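# Push the tray side guide snug against paper stack

## Task

Move the side guide of the paper tray inward until the paper stack sits squarely and flat against the tray wall facing the guide. The guide must end up latched in the closest notch, in contact or almost in contact with the stack all along its length, without pinching it. The attempt fails if the guide is pressed very hard or moved very quickly, or if the stack is pushed sideways beyond the tray walls. The result only counts if it holds without the robot; release the guide and withdraw the grippers afterwards.

## Robot and tools

Robot: two xArm6 arms with parallel grippers, named left_arm and right_arm. left_arm's base sits at (0, +0.276, +0.155) m, right_arm's at (-0.002, -0.279, +0.155) m; both bases are tilted somewhat. Any mounting plates and the metal frame behind the arms are fixed obstacles counted as part of the nearby arm for "too close" checks.

Scene frame (used by every pose): origin on the table top midway between the arms, +x out over the table, +z up, left_arm on the +y side. The names left and right do not describe image sides. Gripper frame: fingers extend along the gripper's +z, and they open and close along its y. end_effector_position is the point between the pads when closed, roughly 2 cm short of the tips; closing pushes the tips about 10 mm further along +z. Reported hand positions may be slightly off, worse at long reach.

Row layout (shared by execute_actions and move): one flat list of 16 numbers covering both arms, left first: x, y, z, qw, qx, qy, qz, opening for left_arm, then the same eight for right_arm. x, y, z are an absolute target position in metres in the scene frame; qw..qz an absolute target orientation (w first) in the scene frame. opening is an absolute command from -1 (closed) to +1 (fully open, 0.084 m). Send both arms' values even if only one moves; an arm meant to stay still should get the pose from the last result before it stopped, and the same quaternion each time, since reported quaternions drift. A target more than 0.6 m from an arm's last reported position along any of its gripper axes is refused and nothing is sent.

execute_actions: argument "actions" is a list holding at most one item. An empty list just returns the state. An action item has "rows" (1 to 15 rows of 16 numbers) and optional "steps" (up to 15, default 15); each row lasts one 1/30 s step and the final row repeats to fill the step count. A wait item has only "steps" (up to 300), counted from the previous result and including reply time. Optional "pictures" (boolean) toggles camera images, which come by default.

move: "target" is one 16-number row as above (absolute poses); "speed" is the top path speed in m/s, 0.002 to 0.5, default 0.25, with turning capped at twice that in rad/s. Each gripper follows a straight line, all ending together, lasting 0.5 to 10 s (cut off at 10 s). Paths ignore obstacles and the other arm; grippers may lag, stray, or exceed the speed, notably when the arm is nearly straight. Faster moves and targets set deeper past a contact push harder. Opening is applied at the start. Its result adds a "move:" line with the ending (done, off_target, moving, held, fault) and active limits: limits=paced means a pose was clipped; limits=held means a check blocked some steps, after which the arm may speed up a lot. Each gripper's distance from its pose is also given.

wait: "seconds" 0 to 10; sends nothing new. zoom_image: "camera" (cam_low, cam_left_wrist, cam_right_wrist) and "region" [x0, y0, x1, y1] in pixels of that 504x504 image, origin top-left, at most 504 by 504. show_instructions shows the reference pages; read_manual gives licence texts; finished_scene takes "scene" (integer) and ends that scene irreversibly, then reports whether it succeeded.

Control behaviour: each step the commanded pose is clipped to within 70 mm and 16 degrees of the measured pose; damped IK favours position over orientation. After an action ends, an arm continues only to its last clipped pose, so check the result and command the remainder. Joint targets move at most 3.14 rad/s. Elbows stop just before straight.

Result lines: the state line gives per-arm position, quaternion and linear/angular velocity in the scene frame. grip_measured is the actual finger opening on the command scale; commanding below it squeezes (about 24 N per pad max). "Hand target" shows where each arm is being driven. HELD marks steps where a row was not fully sent; "pose unreachable" means the clearance check altered or blocked an arm. Joint torques include offsets and noise and are nonzero in free air. MOTOR HOT appears from 65 °C; at 80 °C the arm is braked (OVER-TEMPERATURE FAULT). A TORQUE FAULT (joint load limits: waist and shoulder 46, elbow and forearm roll 27.6, wrist pitch and roll 18.4 N m) stops the arm, backs off, holds 10 s and drops the rest of the call.

Avoid: shoving the guide hard or fast, pushing the stack past the walls, knocking anything off the table, arms colliding or pressing each other, and leaving the guide held. Occasionally an outside push may nudge loose objects. Prefer slow moves near contact, then open and retreat.

Each tool is called as a command line: name --argument value for each argument, lists and objects as JSON in quotes; but a table of rows of numbers goes row by row, as --pt "numbers of a row", without its own name.

## Session

execute_actions --actions '[]'

Scene clock: 0.00 s of 4100.00 s.
left_arm: end_effector_position=(+0.6273, +0.7020, +0.1490) grip_measured=+1.00 end_effector_quat_wxyz=(-0.001, +0.810, -0.587, +0.003) end_effector_velocity=(-0.000, +0.000, +0.000) end_effector_angular_velocity=(-0.000, -0.000, +0.001) | right_arm: end_effector_position=(+0.7426, -0.6866, +0.2452) grip_measured=+1.00 end_effector_quat_wxyz=(+0.559, +0.598, +0.524, +0.235) end_effector_velocity=(-0.000, -0.001, +0.001) end_effector_angular_velocity=(-0.001, -0.001, -0.000)
Joint positions: left_arm=[ 0.342  0.777 -2.123  0.545  1.16   1.464  0.084] | right_arm=[-0.449  0.488 -1.59  -2.858  0.555  0.556  0.084]
Joint velocities: left_arm=[ 0.001 -0.    -0.    -0.    -0.    -0.     0.   ] | right_arm=[-0.    -0.001 -0.    -0.001  0.     0.     0.   ]
Joint torques (N m, as the arm reports them, + toward a larger angle): no reading
Motor temperatures (°C, as the motors report them): left_arm=[32 33 33 31 35 31] | right_arm=[33 31 33 28 33 34]
Hand target (left_arm): +0.627, +0.702, +0.149; -0.001, +0.810, -0.587, +0.003
Hand target (right_arm): +0.743, -0.687, +0.245; +0.559, +0.598, +0.524, +0.235

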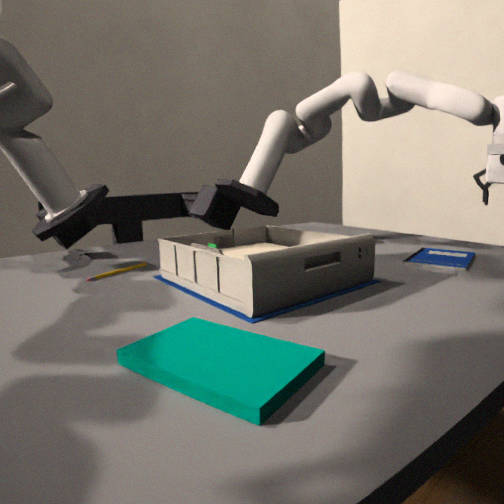

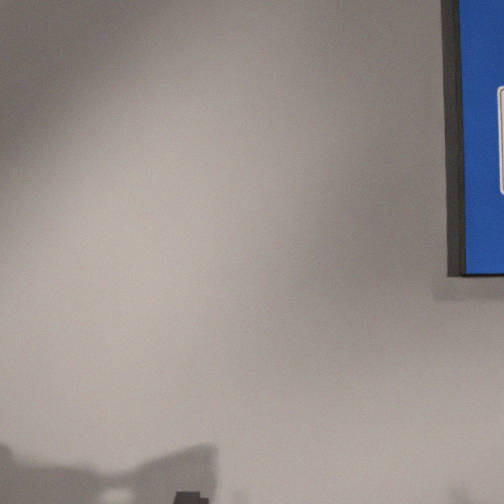

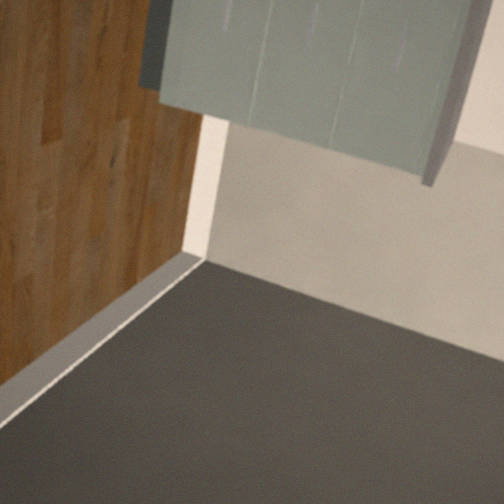

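show_instructions

move --target '[0.5,0.5,0.2,0,0.707,0.707,0,-1,0.42,-0.1,0.40,0,1,0,0,0.1]' --speed 0.3

Reference images for this scene: manual page 1, manual page 2, manual page 3, manual page 4, manual page 5, manual page 6.

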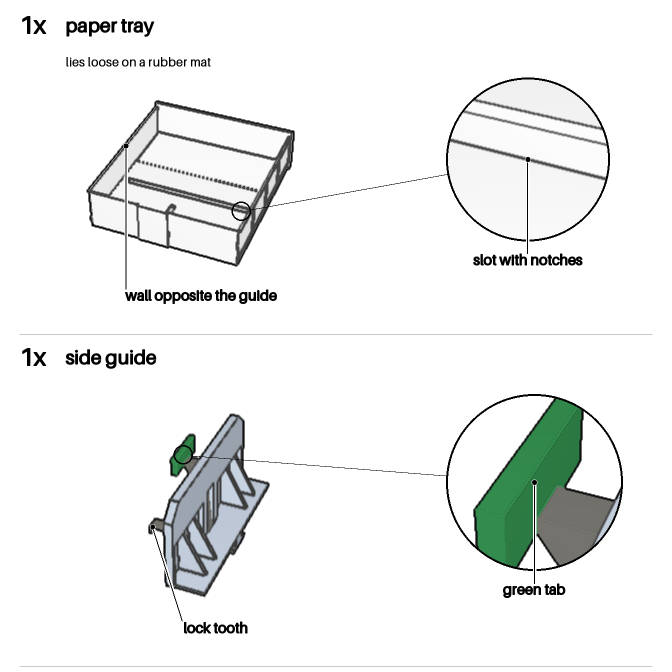

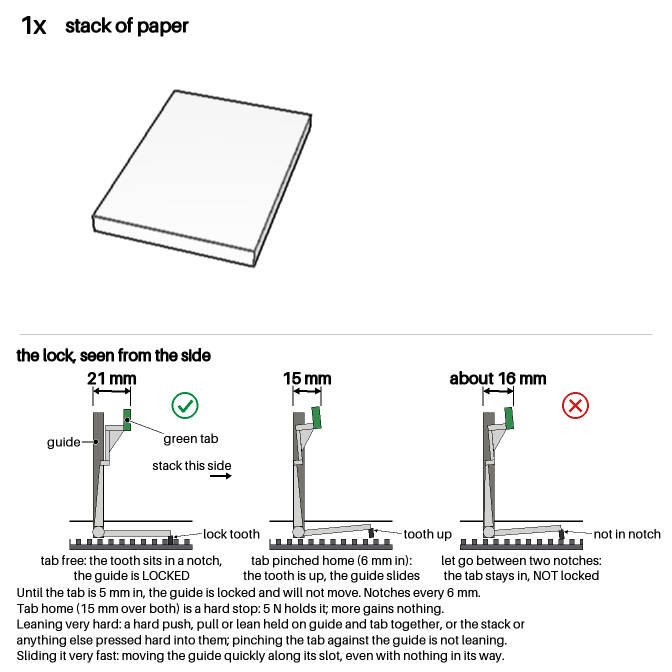

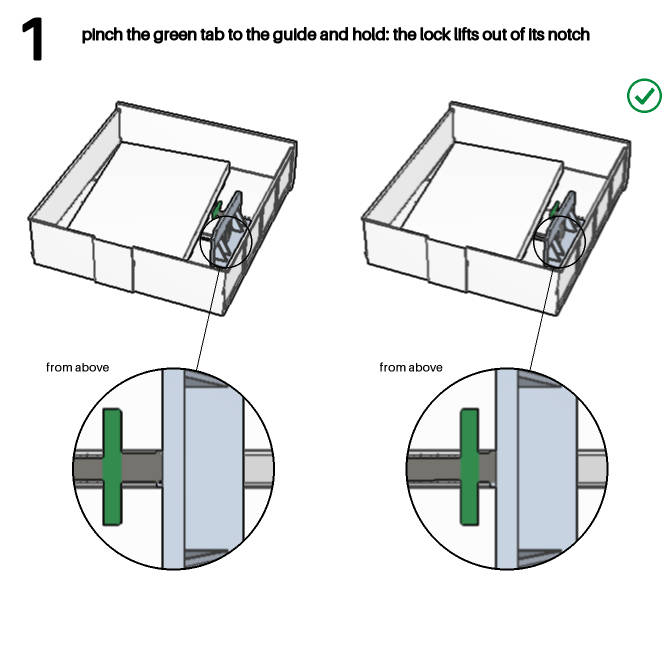

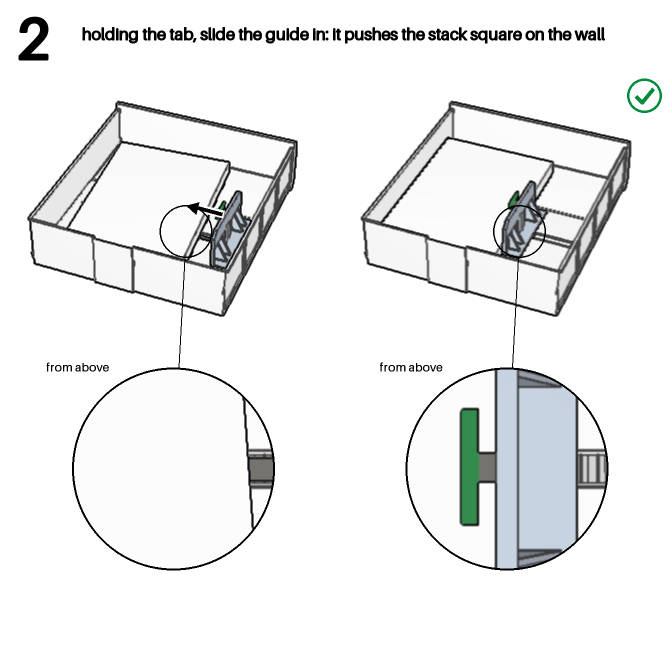

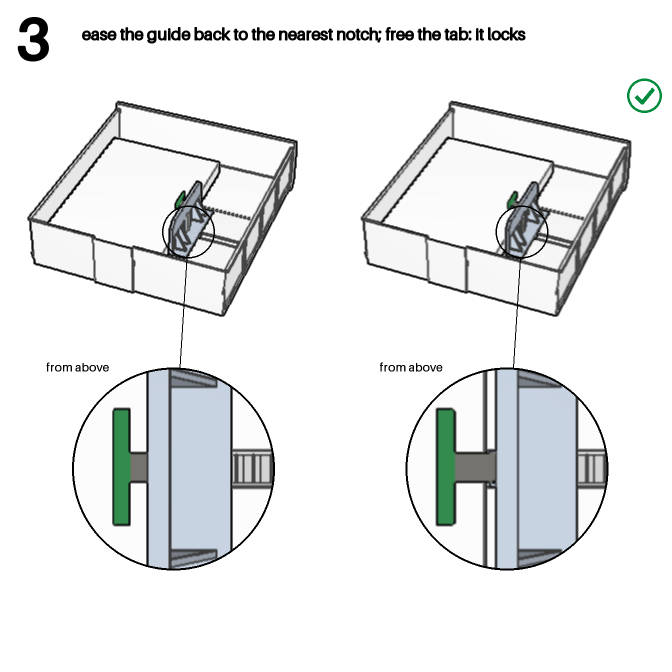

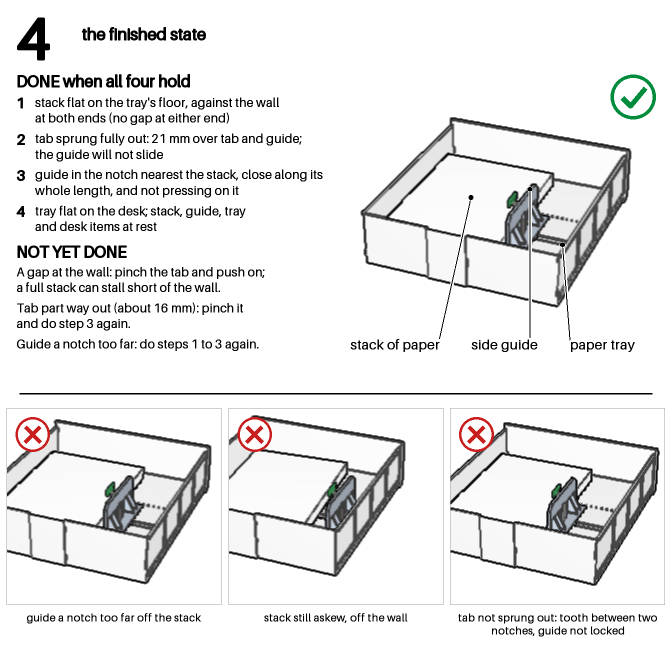

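Scene clock: 8.37 s of 4100.00 s.
left_arm: end_effector_position=(+0.4999, +0.5001, +0.1996) grip_measured=-1.00 end_effector_quat_wxyz=(+0.001, +0.707, +0.707, -0.001) end_effector_velocity=(-0.001, +0.000, +0.001) end_effector_angular_velocity=(+0.004, -0.002, +0.011) | right_arm: end_effector_position=(+0.4186, -0.1006, +0.3997) grip_measured=+0.09 end_effector_quat_wxyz=(-0.001, +1.000, +0.001, +0.000) end_effector_velocity=(-0.001, +0.003, -0.000) end_effector_angular_velocity=(+0.002, +0.001, -0.002)
Joint positions: left_arm=[ 0.087  0.193 -1.106  0.689  0.944 -1.866  0.   ] | right_arm=[ 0.726  0.405 -1.432 -0.433  1.399  0.979  0.048]
Joint velocities: left_arm=[-0.002 -0.004  0.004  0.005  0.    -0.015  0.   ] | right_arm=[ 0.003  0.004 -0.001  0.003 -0.002  0.005 -0.   ]
Joint torques (N m, as the arm reports them, + toward a larger angle): left_arm=[-13.92 -20.35 -10.99  -0.25  -1.52  -0.23] | right_arm=[  8.6  -22.7  -15.81  -0.83  -0.68   0.44]
Motor temperatures (°C, as the motors report them): left_arm=[32 33 33 31 35 31] | right_arm=[33 31 34 28 33 34]
Hand target (left_arm): +0.500, +0.500, +0.200; +0.000, +0.707, +0.707, -0.000
Hand target (right_arm): +0.418, -0.100, +0.400; -0.001, +1.000, +0.001, +0.000
Off the commanded pose (left_arm): 0.000 m, 0 deg.
Off the commanded pose (right_arm): 0.002 m, 0 deg.
After step 90, 0.13 s passed at rest.
move: done

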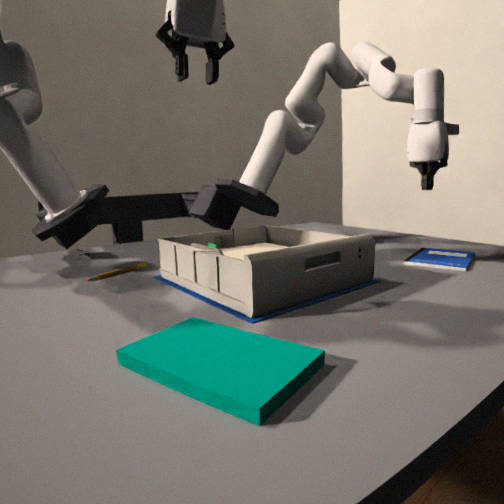

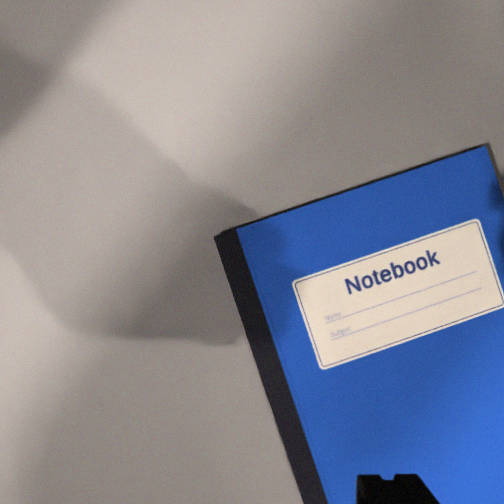

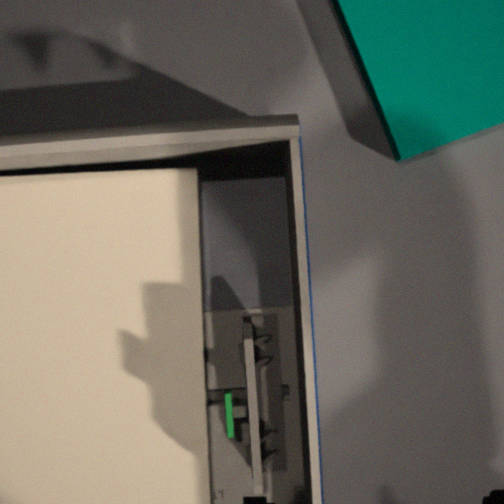

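move --target '[0.5,0.4,0.2,0,0.707,0.707,0,-1,0.345,-0.068,0.20,0,0.9994,0.035,0,0.1]'

Scene clock: 15.90 s of 4100.00 s.
left_arm: end_effector_position=(+0.4999, +0.3999, +0.2000) grip_measured=-1.00 end_effector_quat_wxyz=(+0.000, +0.707, +0.707, -0.000) end_effector_velocity=(+0.000, -0.001, +0.000) end_effector_angular_velocity=(+0.001, -0.002, -0.003) | right_arm: end_effector_position=(+0.3456, -0.0679, +0.2003) grip_measured=+0.09 end_effector_quat_wxyz=(-0.000, +0.999, +0.035, +0.000) end_effector_velocity=(-0.000, -0.000, -0.003) end_effector_angular_velocity=(-0.001, +0.001, -0.001)
Joint positions: left_arm=[-0.085  0.277 -1.078  0.701  0.943 -2.079  0.   ] | right_arm=[ 0.653  0.536 -0.985 -0.606  0.872  1.177  0.048]
Joint velocities: left_arm=[-0.003  0.001 -0.     0.001 -0.001 -0.001  0.   ] | right_arm=[-0.002  0.005  0.001 -0.004 -0.004  0.004  0.   ]
Joint torques (N m, as the arm reports them, + toward a larger angle): left_arm=[-14.48 -19.99 -10.82  -0.26  -1.51   0.  ] | right_arm=[  8.18 -24.15 -13.83  -0.74  -0.68   0.25]
Motor temperatures (°C, as the motors report them): left_arm=[32 33 34 31 35 31] | right_arm=[33 31 34 28 33 34]
Hand target (left_arm): +0.500, +0.400, +0.200; +0.000, +0.707, +0.707, -0.000
Hand target (right_arm): +0.345, -0.068, +0.200; +0.000, +0.999, +0.035, -0.000
Off the commanded pose (left_arm): 0.000 m, 0 deg.
Off the commanded pose (right_arm): 0.001 m, 0 deg.
After step 90, 3.07 s passed at rest.
move: done

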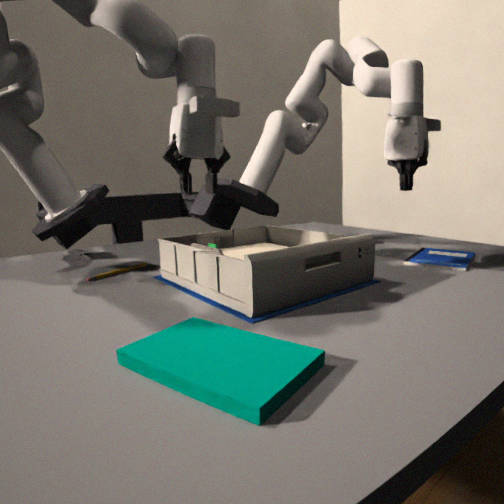

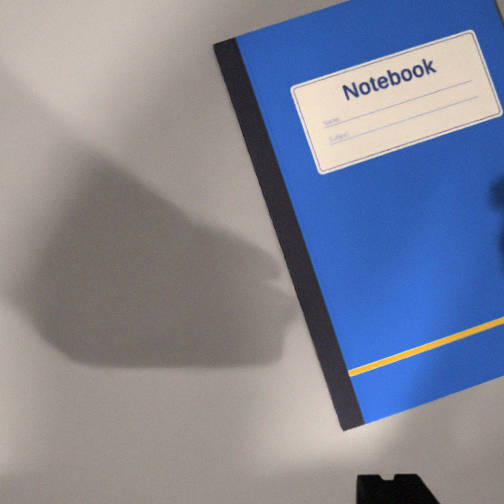

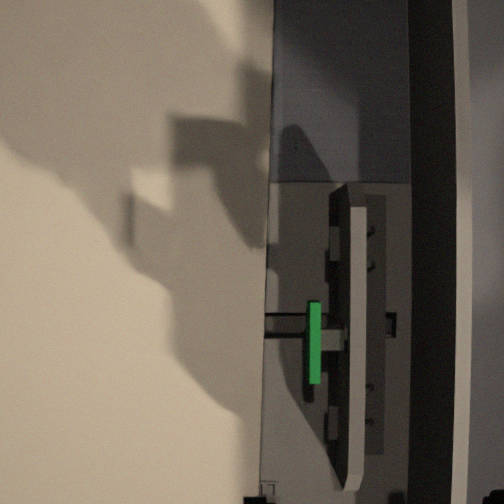

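move --target '[0.5,0.4,0.2,0,0.707,0.707,0,-1,0.370,-0.074,0.12,0,0.9997,0.026,0,0]' --speed 0.15

move --target '[0.5,0.4,0.2,0,0.707,0.707,0,-1,0.370,-0.074,0.088,0,0.9997,0.026,0,0]' --speed 0.04

zoom_image --camera "cam_low" --region '[150,180,280,280]'

Scene clock: 21.53 s of 4100.00 s.
left_arm: end_effector_position=(+0.5000, +0.4000, +0.2000) grip_measured=-1.00 end_effector_quat_wxyz=(+0.000, +0.707, +0.707, -0.000) end_effector_velocity=(+0.000, +0.000, -0.000) end_effector_angular_velocity=(-0.000, +0.000, +0.000) | right_arm: end_effector_position=(+0.3702, -0.0738, +0.1204) grip_measured=-0.01 end_effector_quat_wxyz=(-0.000, +1.000, +0.026, +0.000) end_effector_velocity=(+0.001, -0.000, -0.002) end_effector_angular_velocity=(-0.001, +0.000, -0.001)
Joint positions: left_arm=[-0.085  0.277 -1.078  0.702  0.943 -2.079  0.   ] | right_arm=[ 0.51   0.71  -1.032 -0.777  0.74   1.25   0.044]
Joint velocities: left_arm=[ 0.001  0.001 -0.001 -0.    -0.     0.001  0.   ] | right_arm=[-0.004  0.006 -0.003 -0.005 -0.002  0.003 -0.   ]
Joint torques (N m, as the arm reports them, + toward a larger angle): left_arm=[-14.79 -19.75 -10.86  -0.43  -1.54  -0.05] | right_arm=[ 10.42 -26.15 -11.31  -0.49  -0.62   0.19]
Motor temperatures (°C, as the motors report them): left_arm=[32 33 34 31 35 31] | right_arm=[33 31 34 28 33 34]
Hand target (left_arm): +0.500, +0.400, +0.200; +0.000, +0.707, +0.707, +0.000
Hand target (right_arm): +0.370, -0.074, +0.120; +0.000, +1.000, +0.026, +0.000
Off the commanded pose (left_arm): 0.000 m, 0 deg.
Off the commanded pose (right_arm): 0.001 m, 0 deg.
After step 90, 1.57 s passed at rest.
move: done

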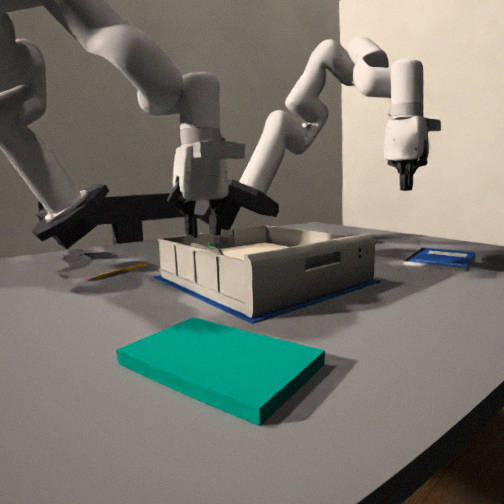

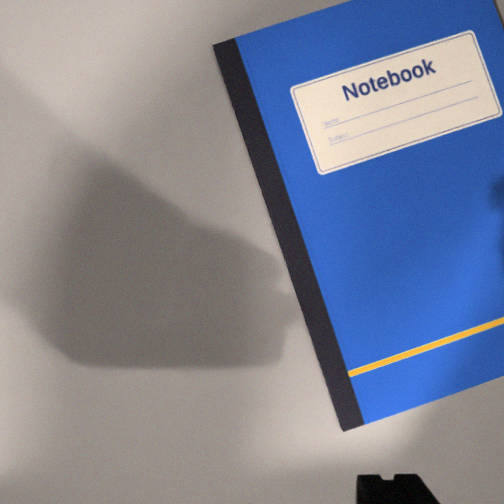

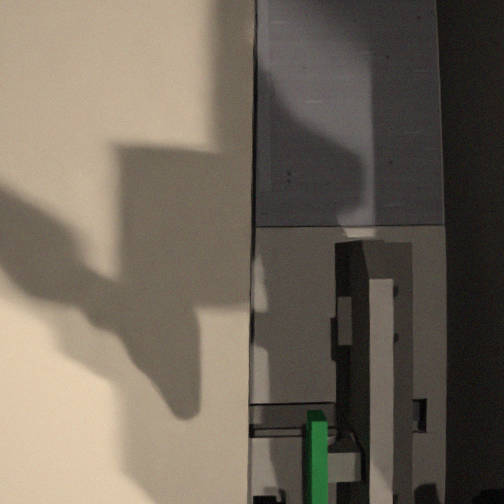

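Scene clock: 22.67 s of 4100.00 s.
left_arm: end_effector_position=(+0.5000, +0.4000, +0.2000) grip_measured=-1.00 end_effector_quat_wxyz=(-0.000, +0.707, +0.707, -0.000) end_effector_velocity=(+0.001, +0.001, -0.000) end_effector_angular_velocity=(+0.002, -0.000, +0.000) | right_arm: end_effector_position=(+0.3701, -0.0740, +0.0883) grip_measured=-0.01 end_effector_quat_wxyz=(-0.000, +1.000, +0.026, +0.000) end_effector_velocity=(-0.001, +0.000, -0.003) end_effector_angular_velocity=(-0.001, +0.001, +0.002)
Joint positions: left_arm=[-0.085  0.277 -1.078  0.702  0.943 -2.079  0.   ] | right_arm=[ 0.466  0.783 -1.05  -0.855  0.693  1.298  0.044]
Joint velocities: left_arm=[ 0.001  0.002 -0.003  0.002  0.001  0.     0.   ] | right_arm=[-0.003  0.007 -0.001 -0.007 -0.003  0.004 -0.   ]
Joint torques (N m, as the arm reports them, + toward a larger angle): left_arm=[-14.73 -19.9  -10.83  -0.29  -1.5    0.02] | right_arm=[  9.89 -26.76 -10.37  -0.74  -0.89   0.41]
Motor temperatures (°C, as the motors report them): left_arm=[32 33 34 31 35 31] | right_arm=[33 31 34 28 33 34]
Hand target (left_arm): +0.500, +0.400, +0.200; +0.000, +0.707, +0.707, +0.000
Hand target (right_arm): +0.370, -0.074, +0.088; +0.000, +1.000, +0.026, -0.000
Off the commanded pose (left_arm): 0.000 m, 0 deg.
Off the commanded pose (right_arm): 0.000 m, 0 deg.
move: done

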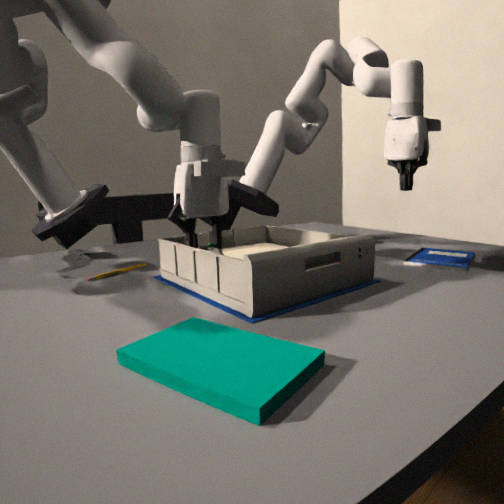

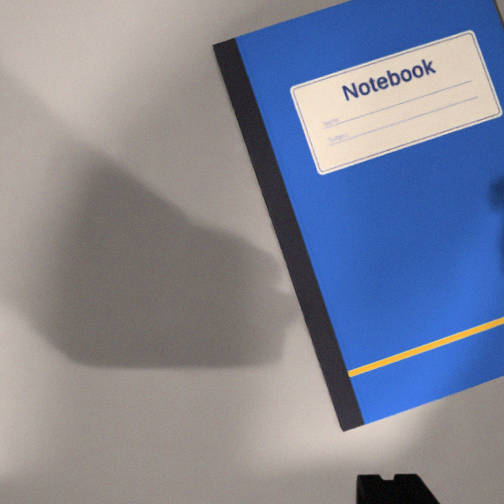

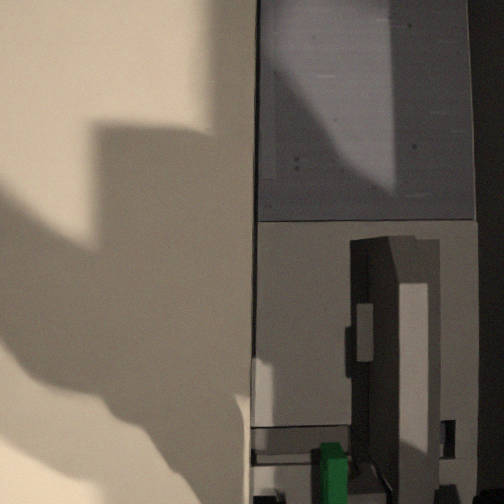

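Region (150, 180, 280, 280) of cam_low's 504x504 image, scaled by 3.877, with more detail than that image has; it fills the top 388 rows of this view, and the rest is white.

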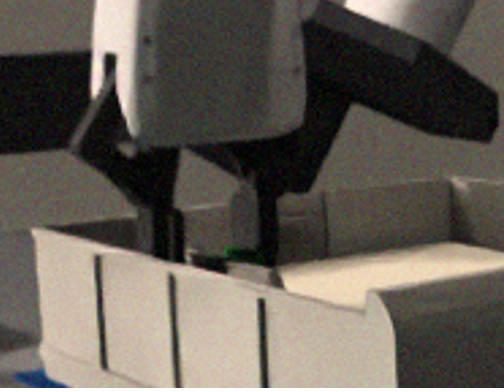

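move --target '[0.355,0.27,0.14,0,0.707,0.707,0,-1,0.370,-0.072,0.087,0,0.9997,0.026,0,-0.8]' --speed 0.2

move --target '[0.355,0.235,0.055,0,0.707,0.707,0,-1,0.370,-0.072,0.087,0,0.9997,0.026,0,-0.8]' --speed 0.1

Scene clock: 28.73 s of 4100.00 s.
left_arm: end_effector_position=(+0.3553, +0.2700, +0.1397) grip_measured=-1.00 end_effector_quat_wxyz=(+0.000, +0.707, +0.707, -0.001) end_effector_velocity=(-0.003, -0.002, -0.001) end_effector_angular_velocity=(+0.001, +0.000, +0.000) | right_arm: end_effector_position=(+0.3704, -0.0718, +0.0873) grip_measured=-0.66 end_effector_quat_wxyz=(-0.000, +1.000, +0.026, +0.000) end_effector_velocity=(-0.000, -0.001, -0.000) end_effector_angular_velocity=(-0.001, +0.001, -0.001)
Joint positions: left_arm=[-0.273  0.26  -0.631  0.897  0.712 -2.597  0.   ] | right_arm=[ 0.468  0.791 -1.056 -0.855  0.692  1.3    0.015]
Joint velocities: left_arm=[-0.003  0.002  0.005  0.005 -0.003 -0.01   0.   ] | right_arm=[-0.001 -0.     0.001 -0.001  0.     0.    -0.   ]
Joint torques (N m, as the arm reports them, + toward a larger angle): left_arm=[-11.54 -15.2   -8.57  -0.33  -1.46  -0.07] | right_arm=[  1.22 -14.29  -9.6   -2.01   0.97   0.96]
Motor temperatures (°C, as the motors report them): left_arm=[32 33 34 31 35 31] | right_arm=[33 31 34 28 33 34]
Hand target (left_arm): +0.355, +0.270, +0.140; +0.000, +0.707, +0.707, -0.000
Hand target (right_arm): +0.370, -0.072, +0.087; -0.000, +1.000, +0.026, -0.000
Off the commanded pose (left_arm): 0.000 m, 0 deg.
Off the commanded pose (right_arm): 0.001 m, 0 deg.
After step 90, 1.50 s passed at rest.
move: done

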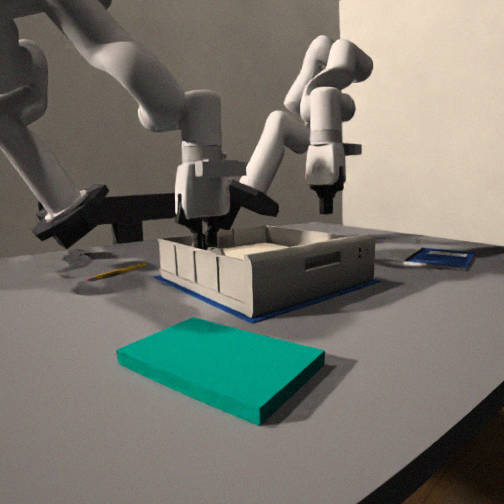

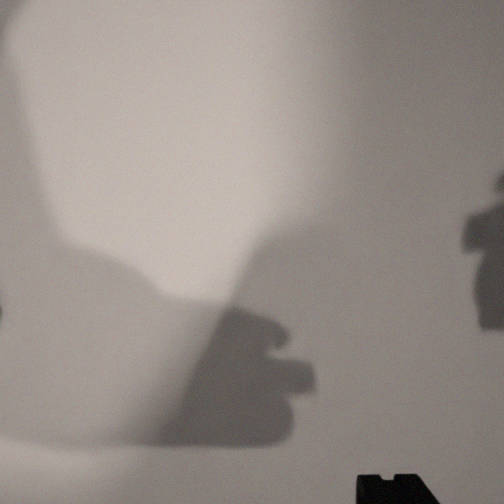

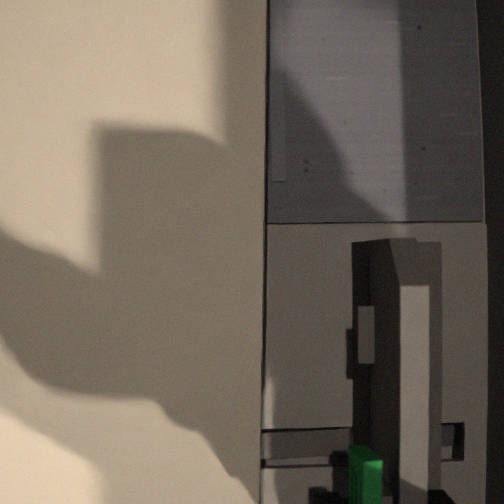

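Scene clock: 30.13 s of 4100.00 s.
left_arm: end_effector_position=(+0.3552, +0.2350, +0.0551) grip_measured=-1.00 end_effector_quat_wxyz=(+0.000, +0.707, +0.707, -0.000) end_effector_velocity=(+0.000, -0.000, -0.002) end_effector_angular_velocity=(+0.001, -0.000, +0.001) | right_arm: end_effector_position=(+0.3702, -0.0719, +0.0872) grip_measured=-0.66 end_effector_quat_wxyz=(-0.000, +1.000, +0.026, +0.000) end_effector_velocity=(-0.001, -0.001, -0.001) end_effector_angular_velocity=(-0.001, +0.003, +0.000)
Joint positions: left_arm=[-0.199  0.583 -0.755  1.181  0.594 -2.862  0.   ] | right_arm=[ 0.468  0.791 -1.056 -0.855  0.692  1.3    0.015]
Joint velocities: left_arm=[ 0.001  0.007 -0.004  0.006 -0.    -0.006  0.   ] | right_arm=[-0.001  0.001  0.002  0.    -0.    -0.     0.   ]
Joint torques (N m, as the arm reports them, + toward a larger angle): left_arm=[-13.19 -18.32  -5.69  -0.19  -1.52  -0.15] | right_arm=[  0.71 -12.48  -8.08  -1.72   1.03   0.85]
Motor temperatures (°C, as the motors report them): left_arm=[32 33 34 31 35 31] | right_arm=[33 31 34 28 33 34]
Hand target (left_arm): +0.355, +0.235, +0.055; -0.000, +0.707, +0.707, -0.000
Hand target (right_arm): +0.370, -0.072, +0.087; -0.000, +1.000, +0.026, -0.000
Off the commanded pose (left_arm): 0.000 m, 0 deg.
Off the commanded pose (right_arm): 0.000 m, 0 deg.
move: done

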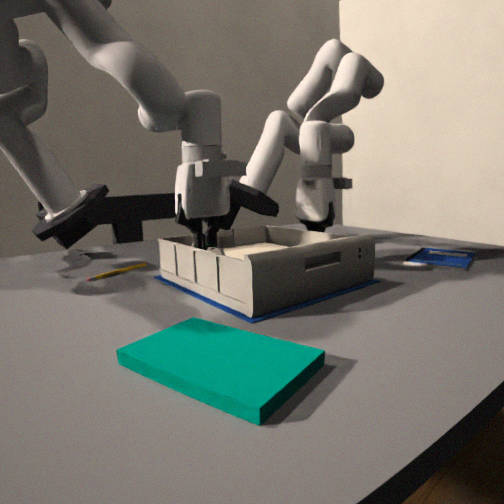

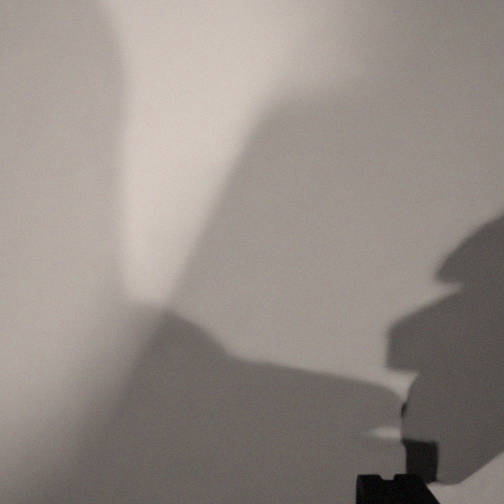

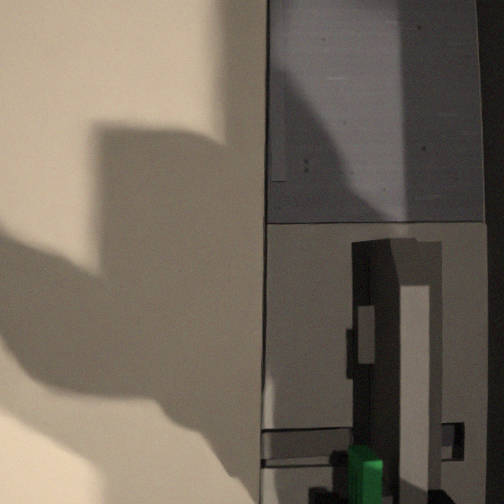

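move --target '[0.355,0.205,0.055,0,0.707,0.707,0,-1,0.370,-0.072,0.0895,0,0.9997,0.026,0,-0.8]' --speed 0.012

Scene clock: 34.40 s of 4100.00 s.
left_arm: end_effector_position=(+0.3549, +0.2051, +0.0550) grip_measured=-1.00 end_effector_quat_wxyz=(+0.000, +0.707, +0.707, -0.000) end_effector_velocity=(-0.001, -0.002, -0.001) end_effector_angular_velocity=(+0.002, +0.002, -0.001) | right_arm: end_effector_position=(+0.3688, -0.0724, +0.0886) grip_measured=-0.66 end_effector_quat_wxyz=(+0.001, +1.000, +0.026, -0.001) end_effector_velocity=(+0.001, +0.001, +0.002) end_effector_angular_velocity=(+0.003, -0.003, -0.002)
Joint positions: left_arm=[-0.269  0.646 -0.801  1.141  0.598 -2.898  0.   ] | right_arm=[ 0.471  0.786 -1.052 -0.848  0.696  1.296  0.015]
Joint velocities: left_arm=[-0.005  0.006 -0.003 -0.003  0.002 -0.002  0.   ] | right_arm=[ 0.002 -0.002 -0.002  0.002 -0.    -0.001 -0.   ]
Joint torques (N m, as the arm reports them, + toward a larger angle): left_arm=[-13.38 -18.65  -6.06  -0.26  -1.43  -0.07] | right_arm=[ 11.61 -31.5  -12.99  -0.03  -1.     0.55]
Motor temperatures (°C, as the motors report them): left_arm=[32 33 34 31 35 31] | right_arm=[33 31 34 28 33 34]
Hand target (left_arm): +0.355, +0.205, +0.055; +0.000, +0.707, +0.707, -0.000
Hand target (right_arm): +0.370, -0.072, +0.090; -0.000, +1.000, +0.026, +0.000
Off the commanded pose (left_arm): 0.000 m, 0 deg.
Off the commanded pose (right_arm): 0.002 m, 0 deg.
move: done

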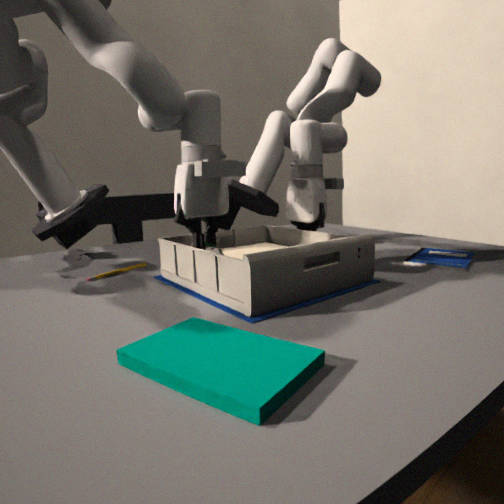

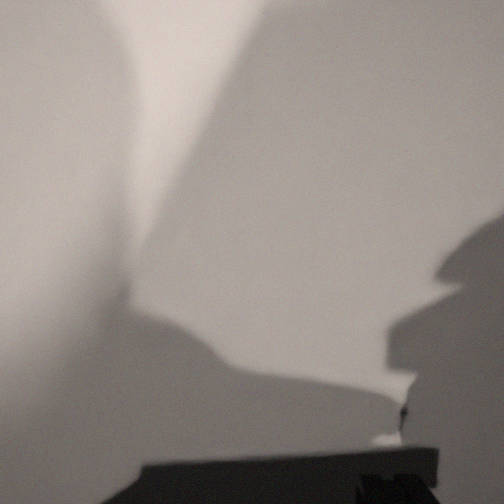

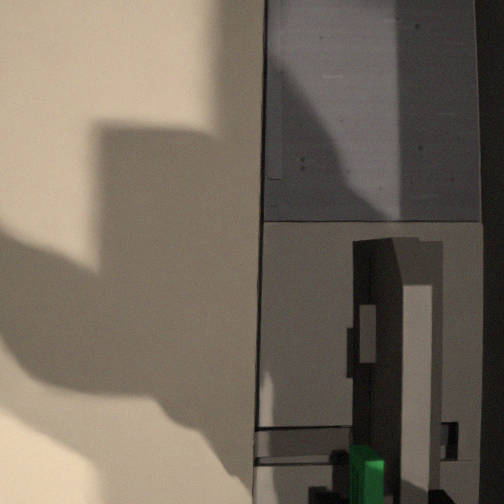

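move --target '[0.355,0.196,0.055,0,0.707,0.707,0,-1,0.3685,-0.052,0.0885,0,0.9997,0.026,0,-0.8]' --speed 0.01

Scene clock: 38.27 s of 4100.00 s.
left_arm: end_effector_position=(+0.3550, +0.1968, +0.0549) grip_measured=-1.00 end_effector_quat_wxyz=(-0.001, +0.707, +0.707, +0.000) end_effector_velocity=(-0.001, -0.000, -0.001) end_effector_angular_velocity=(-0.000, +0.003, +0.002) | right_arm: end_effector_position=(+0.3686, -0.0520, +0.0887) grip_measured=-0.66 end_effector_quat_wxyz=(-0.000, +1.000, +0.026, +0.000) end_effector_velocity=(+0.000, +0.002, +0.001) end_effector_angular_velocity=(+0.001, -0.001, +0.000)
Joint positions: left_arm=[-0.29   0.665 -0.817  1.127  0.601 -2.906  0.   ] | right_arm=[ 0.506  0.833 -1.105 -0.82   0.704  1.302  0.015]
Joint velocities: left_arm=[-0.     0.002  0.    -0.002 -0.    -0.002  0.   ] | right_arm=[ 0.004  0.004 -0.005  0.003  0.001  0.     0.   ]
Joint torques (N m, as the arm reports them, + toward a larger angle): left_arm=[-16.19 -16.91  -6.68  -0.3   -3.4    0.07] | right_arm=[ 11.1  -34.25 -15.3   -0.86  -1.52   0.75]
Motor temperatures (°C, as the motors report them): left_arm=[32 33 34 31 35 31] | right_arm=[33 31 34 28 33 34]
Hand target (left_arm): +0.355, +0.196, +0.055; +0.000, +0.707, +0.707, -0.000
Hand target (right_arm): +0.368, -0.052, +0.089; -0.000, +1.000, +0.026, -0.000
Off the commanded pose (left_arm): 0.001 m, 0 deg.
Off the commanded pose (right_arm): 0.000 m, 0 deg.
move: done

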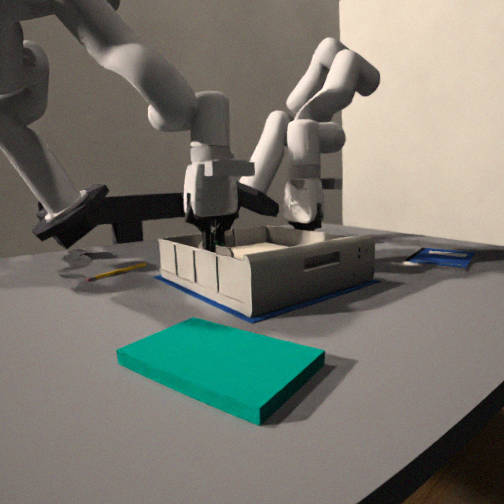

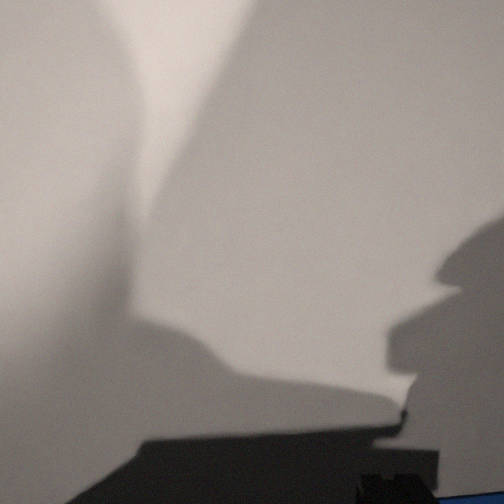

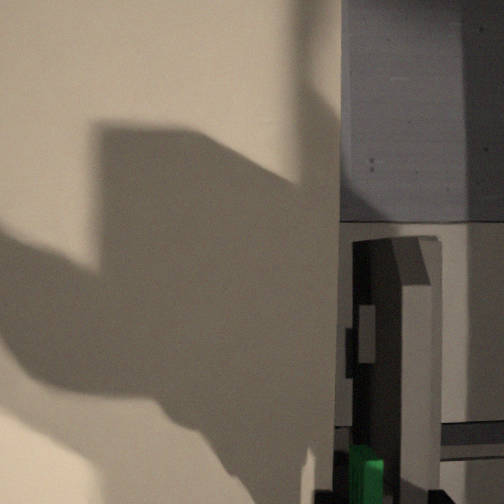

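move --target '[0.355,0.197,0.055,0,0.707,0.707,0,-1,0.3665,-0.015,0.088,0,0.9997,0.026,0,-0.8]' --speed 0.012

Scene clock: 44.03 s of 4100.00 s.
left_arm: end_effector_position=(+0.3549, +0.1968, +0.0550) grip_measured=-1.00 end_effector_quat_wxyz=(+0.000, +0.707, +0.707, -0.000) end_effector_velocity=(-0.000, +0.000, +0.000) end_effector_angular_velocity=(-0.000, +0.001, +0.002) | right_arm: end_effector_position=(+0.3660, -0.0190, +0.0869) grip_measured=-0.31 end_effector_quat_wxyz=(+0.008, +1.000, +0.026, -0.002) end_effector_velocity=(-0.001, -0.000, -0.000) end_effector_angular_velocity=(+0.001, +0.001, +0.000)
Joint positions: left_arm=[-0.288  0.664 -0.815  1.129  0.599 -2.905  0.   ] | right_arm=[ 0.567  0.923 -1.213 -0.761  0.745  1.301  0.031]
Joint velocities: left_arm=[ 0.001 -0.001  0.    -0.001  0.    -0.     0.   ] | right_arm=[-0.001 -0.001  0.002  0.    -0.003 -0.     0.001]
Joint torques (N m, as the arm reports them, + toward a larger angle): left_arm=[-15.51 -19.17  -6.79  -0.26  -2.53   0.05] | right_arm=[ 17.74 -13.94 -12.11   0.81  -9.33   0.61]
Motor temperatures (°C, as the motors report them): left_arm=[32 33 34 31 36 31] | right_arm=[33 31 34 28 33 34]
Hand target (left_arm): +0.355, +0.197, +0.055; -0.000, +0.707, +0.707, -0.000
Hand target (right_arm): +0.366, -0.015, +0.088; +0.000, +1.000, +0.026, -0.000
Off the commanded pose (left_arm): 0.000 m, 0 deg.
Off the commanded pose (right_arm): 0.004 m, 1 deg.
move: off_target (right_arm)

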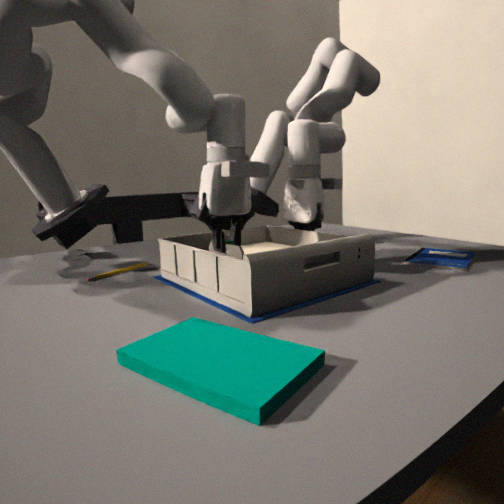

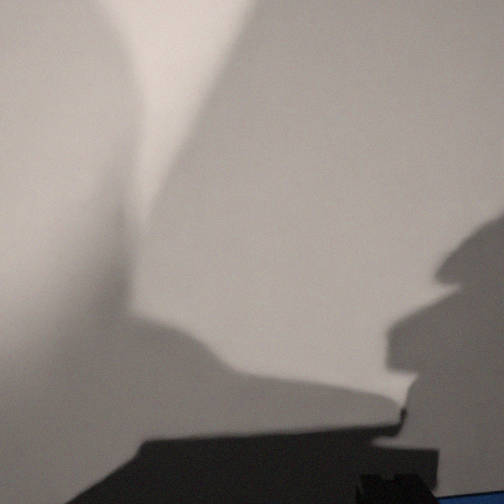

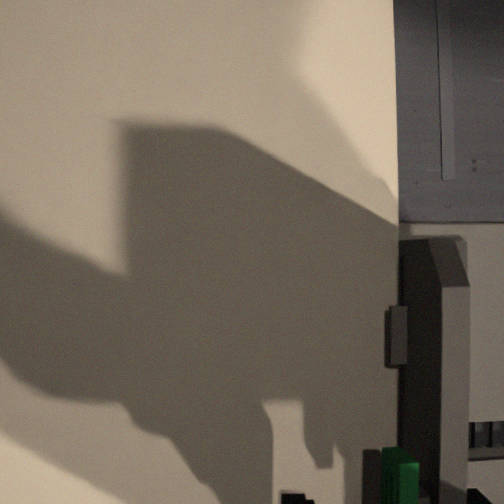

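move --target '[0.355,0.197,0.055,0,0.707,0.707,0,-1,0.366,-0.021,0.096,0,0.9997,0.026,0,-0.3]' --speed 0.02

zoom_image --camera "cam_low" --region '[180,190,290,270]'

Scene clock: 49.13 s of 4100.00 s.
left_arm: end_effector_position=(+0.3550, +0.1972, +0.0549) grip_measured=-1.00 end_effector_quat_wxyz=(-0.000, +0.707, +0.707, +0.000) end_effector_velocity=(+0.000, -0.000, +0.001) end_effector_angular_velocity=(-0.001, -0.001, +0.001) | right_arm: end_effector_position=(+0.3668, -0.0200, +0.0970) grip_measured=-0.32 end_effector_quat_wxyz=(-0.001, +1.000, +0.026, +0.001) end_effector_velocity=(+0.003, -0.000, +0.002) end_effector_angular_velocity=(+0.003, -0.003, -0.005)
Joint positions: left_arm=[-0.288  0.663 -0.815  1.129  0.6   -2.905  0.   ] | right_arm=[ 0.569  0.89  -1.188 -0.754  0.733  1.294  0.03 ]
Joint velocities: left_arm=[-0.001 -0.001  0.    -0.001 -0.    -0.001  0.   ] | right_arm=[-0.003 -0.004 -0.003 -0.     0.001 -0.001 -0.   ]
Joint torques (N m, as the arm reports them, + toward a larger angle): left_arm=[-19.52 -14.34  -6.4   -0.3   -5.51   0.26] | right_arm=[  9.92 -28.65 -12.22  -0.66  -0.92   0.32]
Motor temperatures (°C, as the motors report them): left_arm=[32 33 34 31 36 31] | right_arm=[33 31 34 28 34 34]
Hand target (left_arm): +0.355, +0.197, +0.055; -0.000, +0.707, +0.707, +0.000
Hand target (right_arm): +0.366, -0.021, +0.096; +0.000, +1.000, +0.026, +0.000
Off the commanded pose (left_arm): 0.000 m, 0 deg.
Off the commanded pose (right_arm): 0.002 m, 0 deg.
After step 90, 1.17 s passed at rest.
move: done

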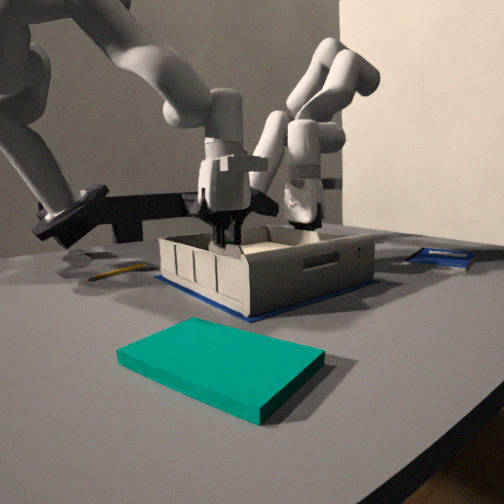

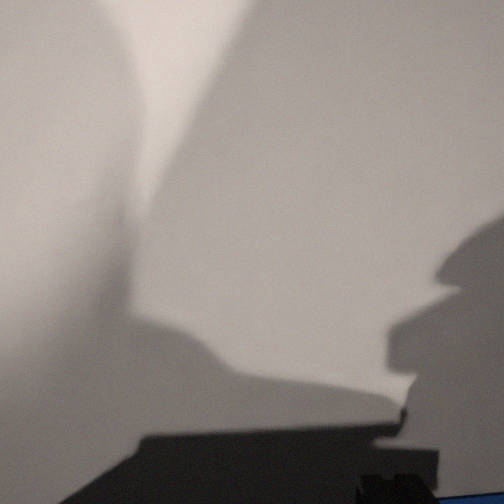

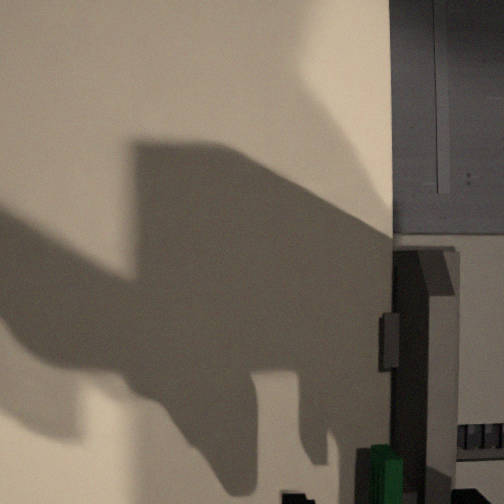

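Region (180, 190, 290, 270) of cam_low's 504x504 image, scaled by 4.582, with more detail than that image has; it fills the top 367 rows of this view, and the rest is white.

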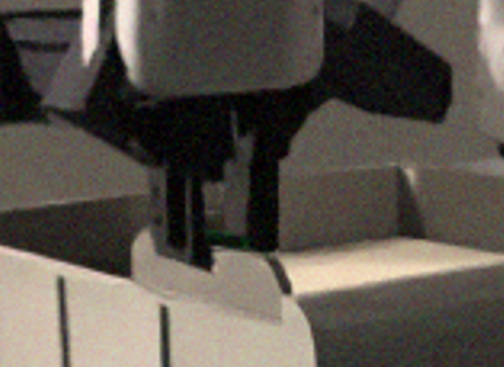

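move --target '[0.355,0.1995,0.055,0,0.707,0.707,0,-1,0.366,-0.020,0.093,0,0.9997,0.026,0,-0.8]' --speed 0.01

zoom_image --camera "cam_low" --region '[180,190,290,270]'

Scene clock: 53.07 s of 4100.00 s.
left_arm: end_effector_position=(+0.3550, +0.1994, +0.0550) grip_measured=-1.00 end_effector_quat_wxyz=(+0.000, +0.707, +0.707, -0.000) end_effector_velocity=(+0.000, +0.000, -0.000) end_effector_angular_velocity=(+0.000, -0.001, -0.001) | right_arm: end_effector_position=(+0.3661, -0.0235, +0.0926) grip_measured=-0.55 end_effector_quat_wxyz=(+0.007, +1.000, +0.026, -0.001) end_effector_velocity=(-0.000, +0.000, -0.000) end_effector_angular_velocity=(+0.003, +0.000, -0.000)
Joint positions: left_arm=[-0.282  0.658 -0.811  1.133  0.599 -2.903  0.   ] | right_arm=[ 0.566  0.898 -1.193 -0.759  0.746  1.297  0.02 ]
Joint velocities: left_arm=[ 0.001 -0.     0.     0.003 -0.    -0.001  0.   ] | right_arm=[-0.001 -0.     0.001  0.    -0.004  0.     0.001]
Joint torques (N m, as the arm reports them, + toward a larger angle): left_arm=[-13.42 -18.63  -6.24  -0.27  -1.45  -0.09] | right_arm=[14.33 -5.62 -9.61  0.47 -8.83  0.13]
Motor temperatures (°C, as the motors report them): left_arm=[32 33 34 31 36 31] | right_arm=[33 31 34 28 34 34]
Hand target (left_arm): +0.355, +0.200, +0.055; -0.000, +0.707, +0.707, +0.000
Hand target (right_arm): +0.366, -0.020, +0.093; +0.000, +1.000, +0.026, -0.000
Off the commanded pose (left_arm): 0.000 m, 0 deg.
Off the commanded pose (right_arm): 0.003 m, 1 deg.
move: done

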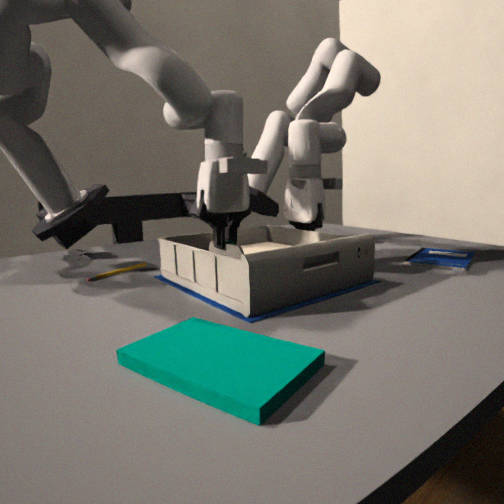

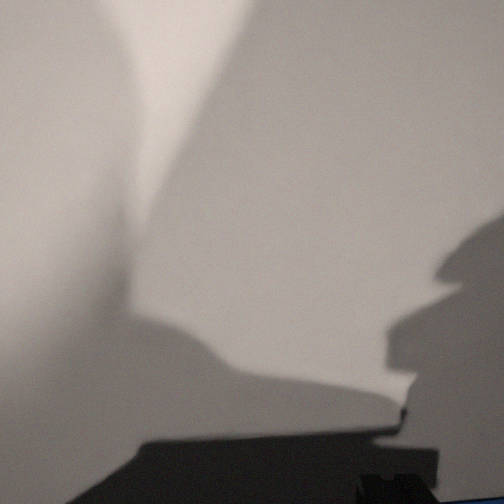

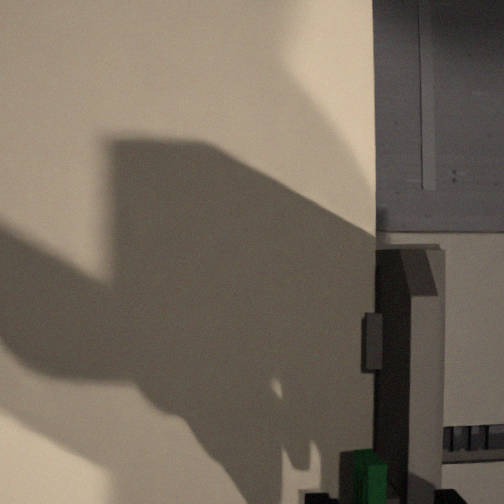

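Region (180, 190, 290, 270) of cam_low's 504x504 image, scaled by 4.582, with more detail than that image has; it fills the top 367 rows of this view, and the rest is white.

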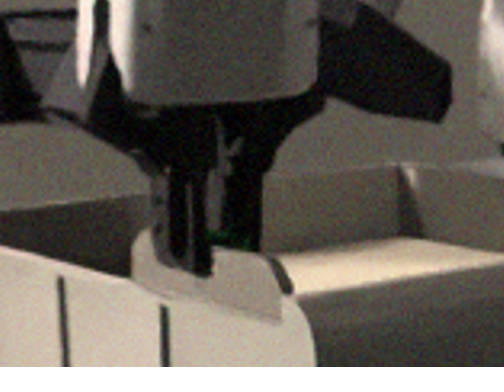

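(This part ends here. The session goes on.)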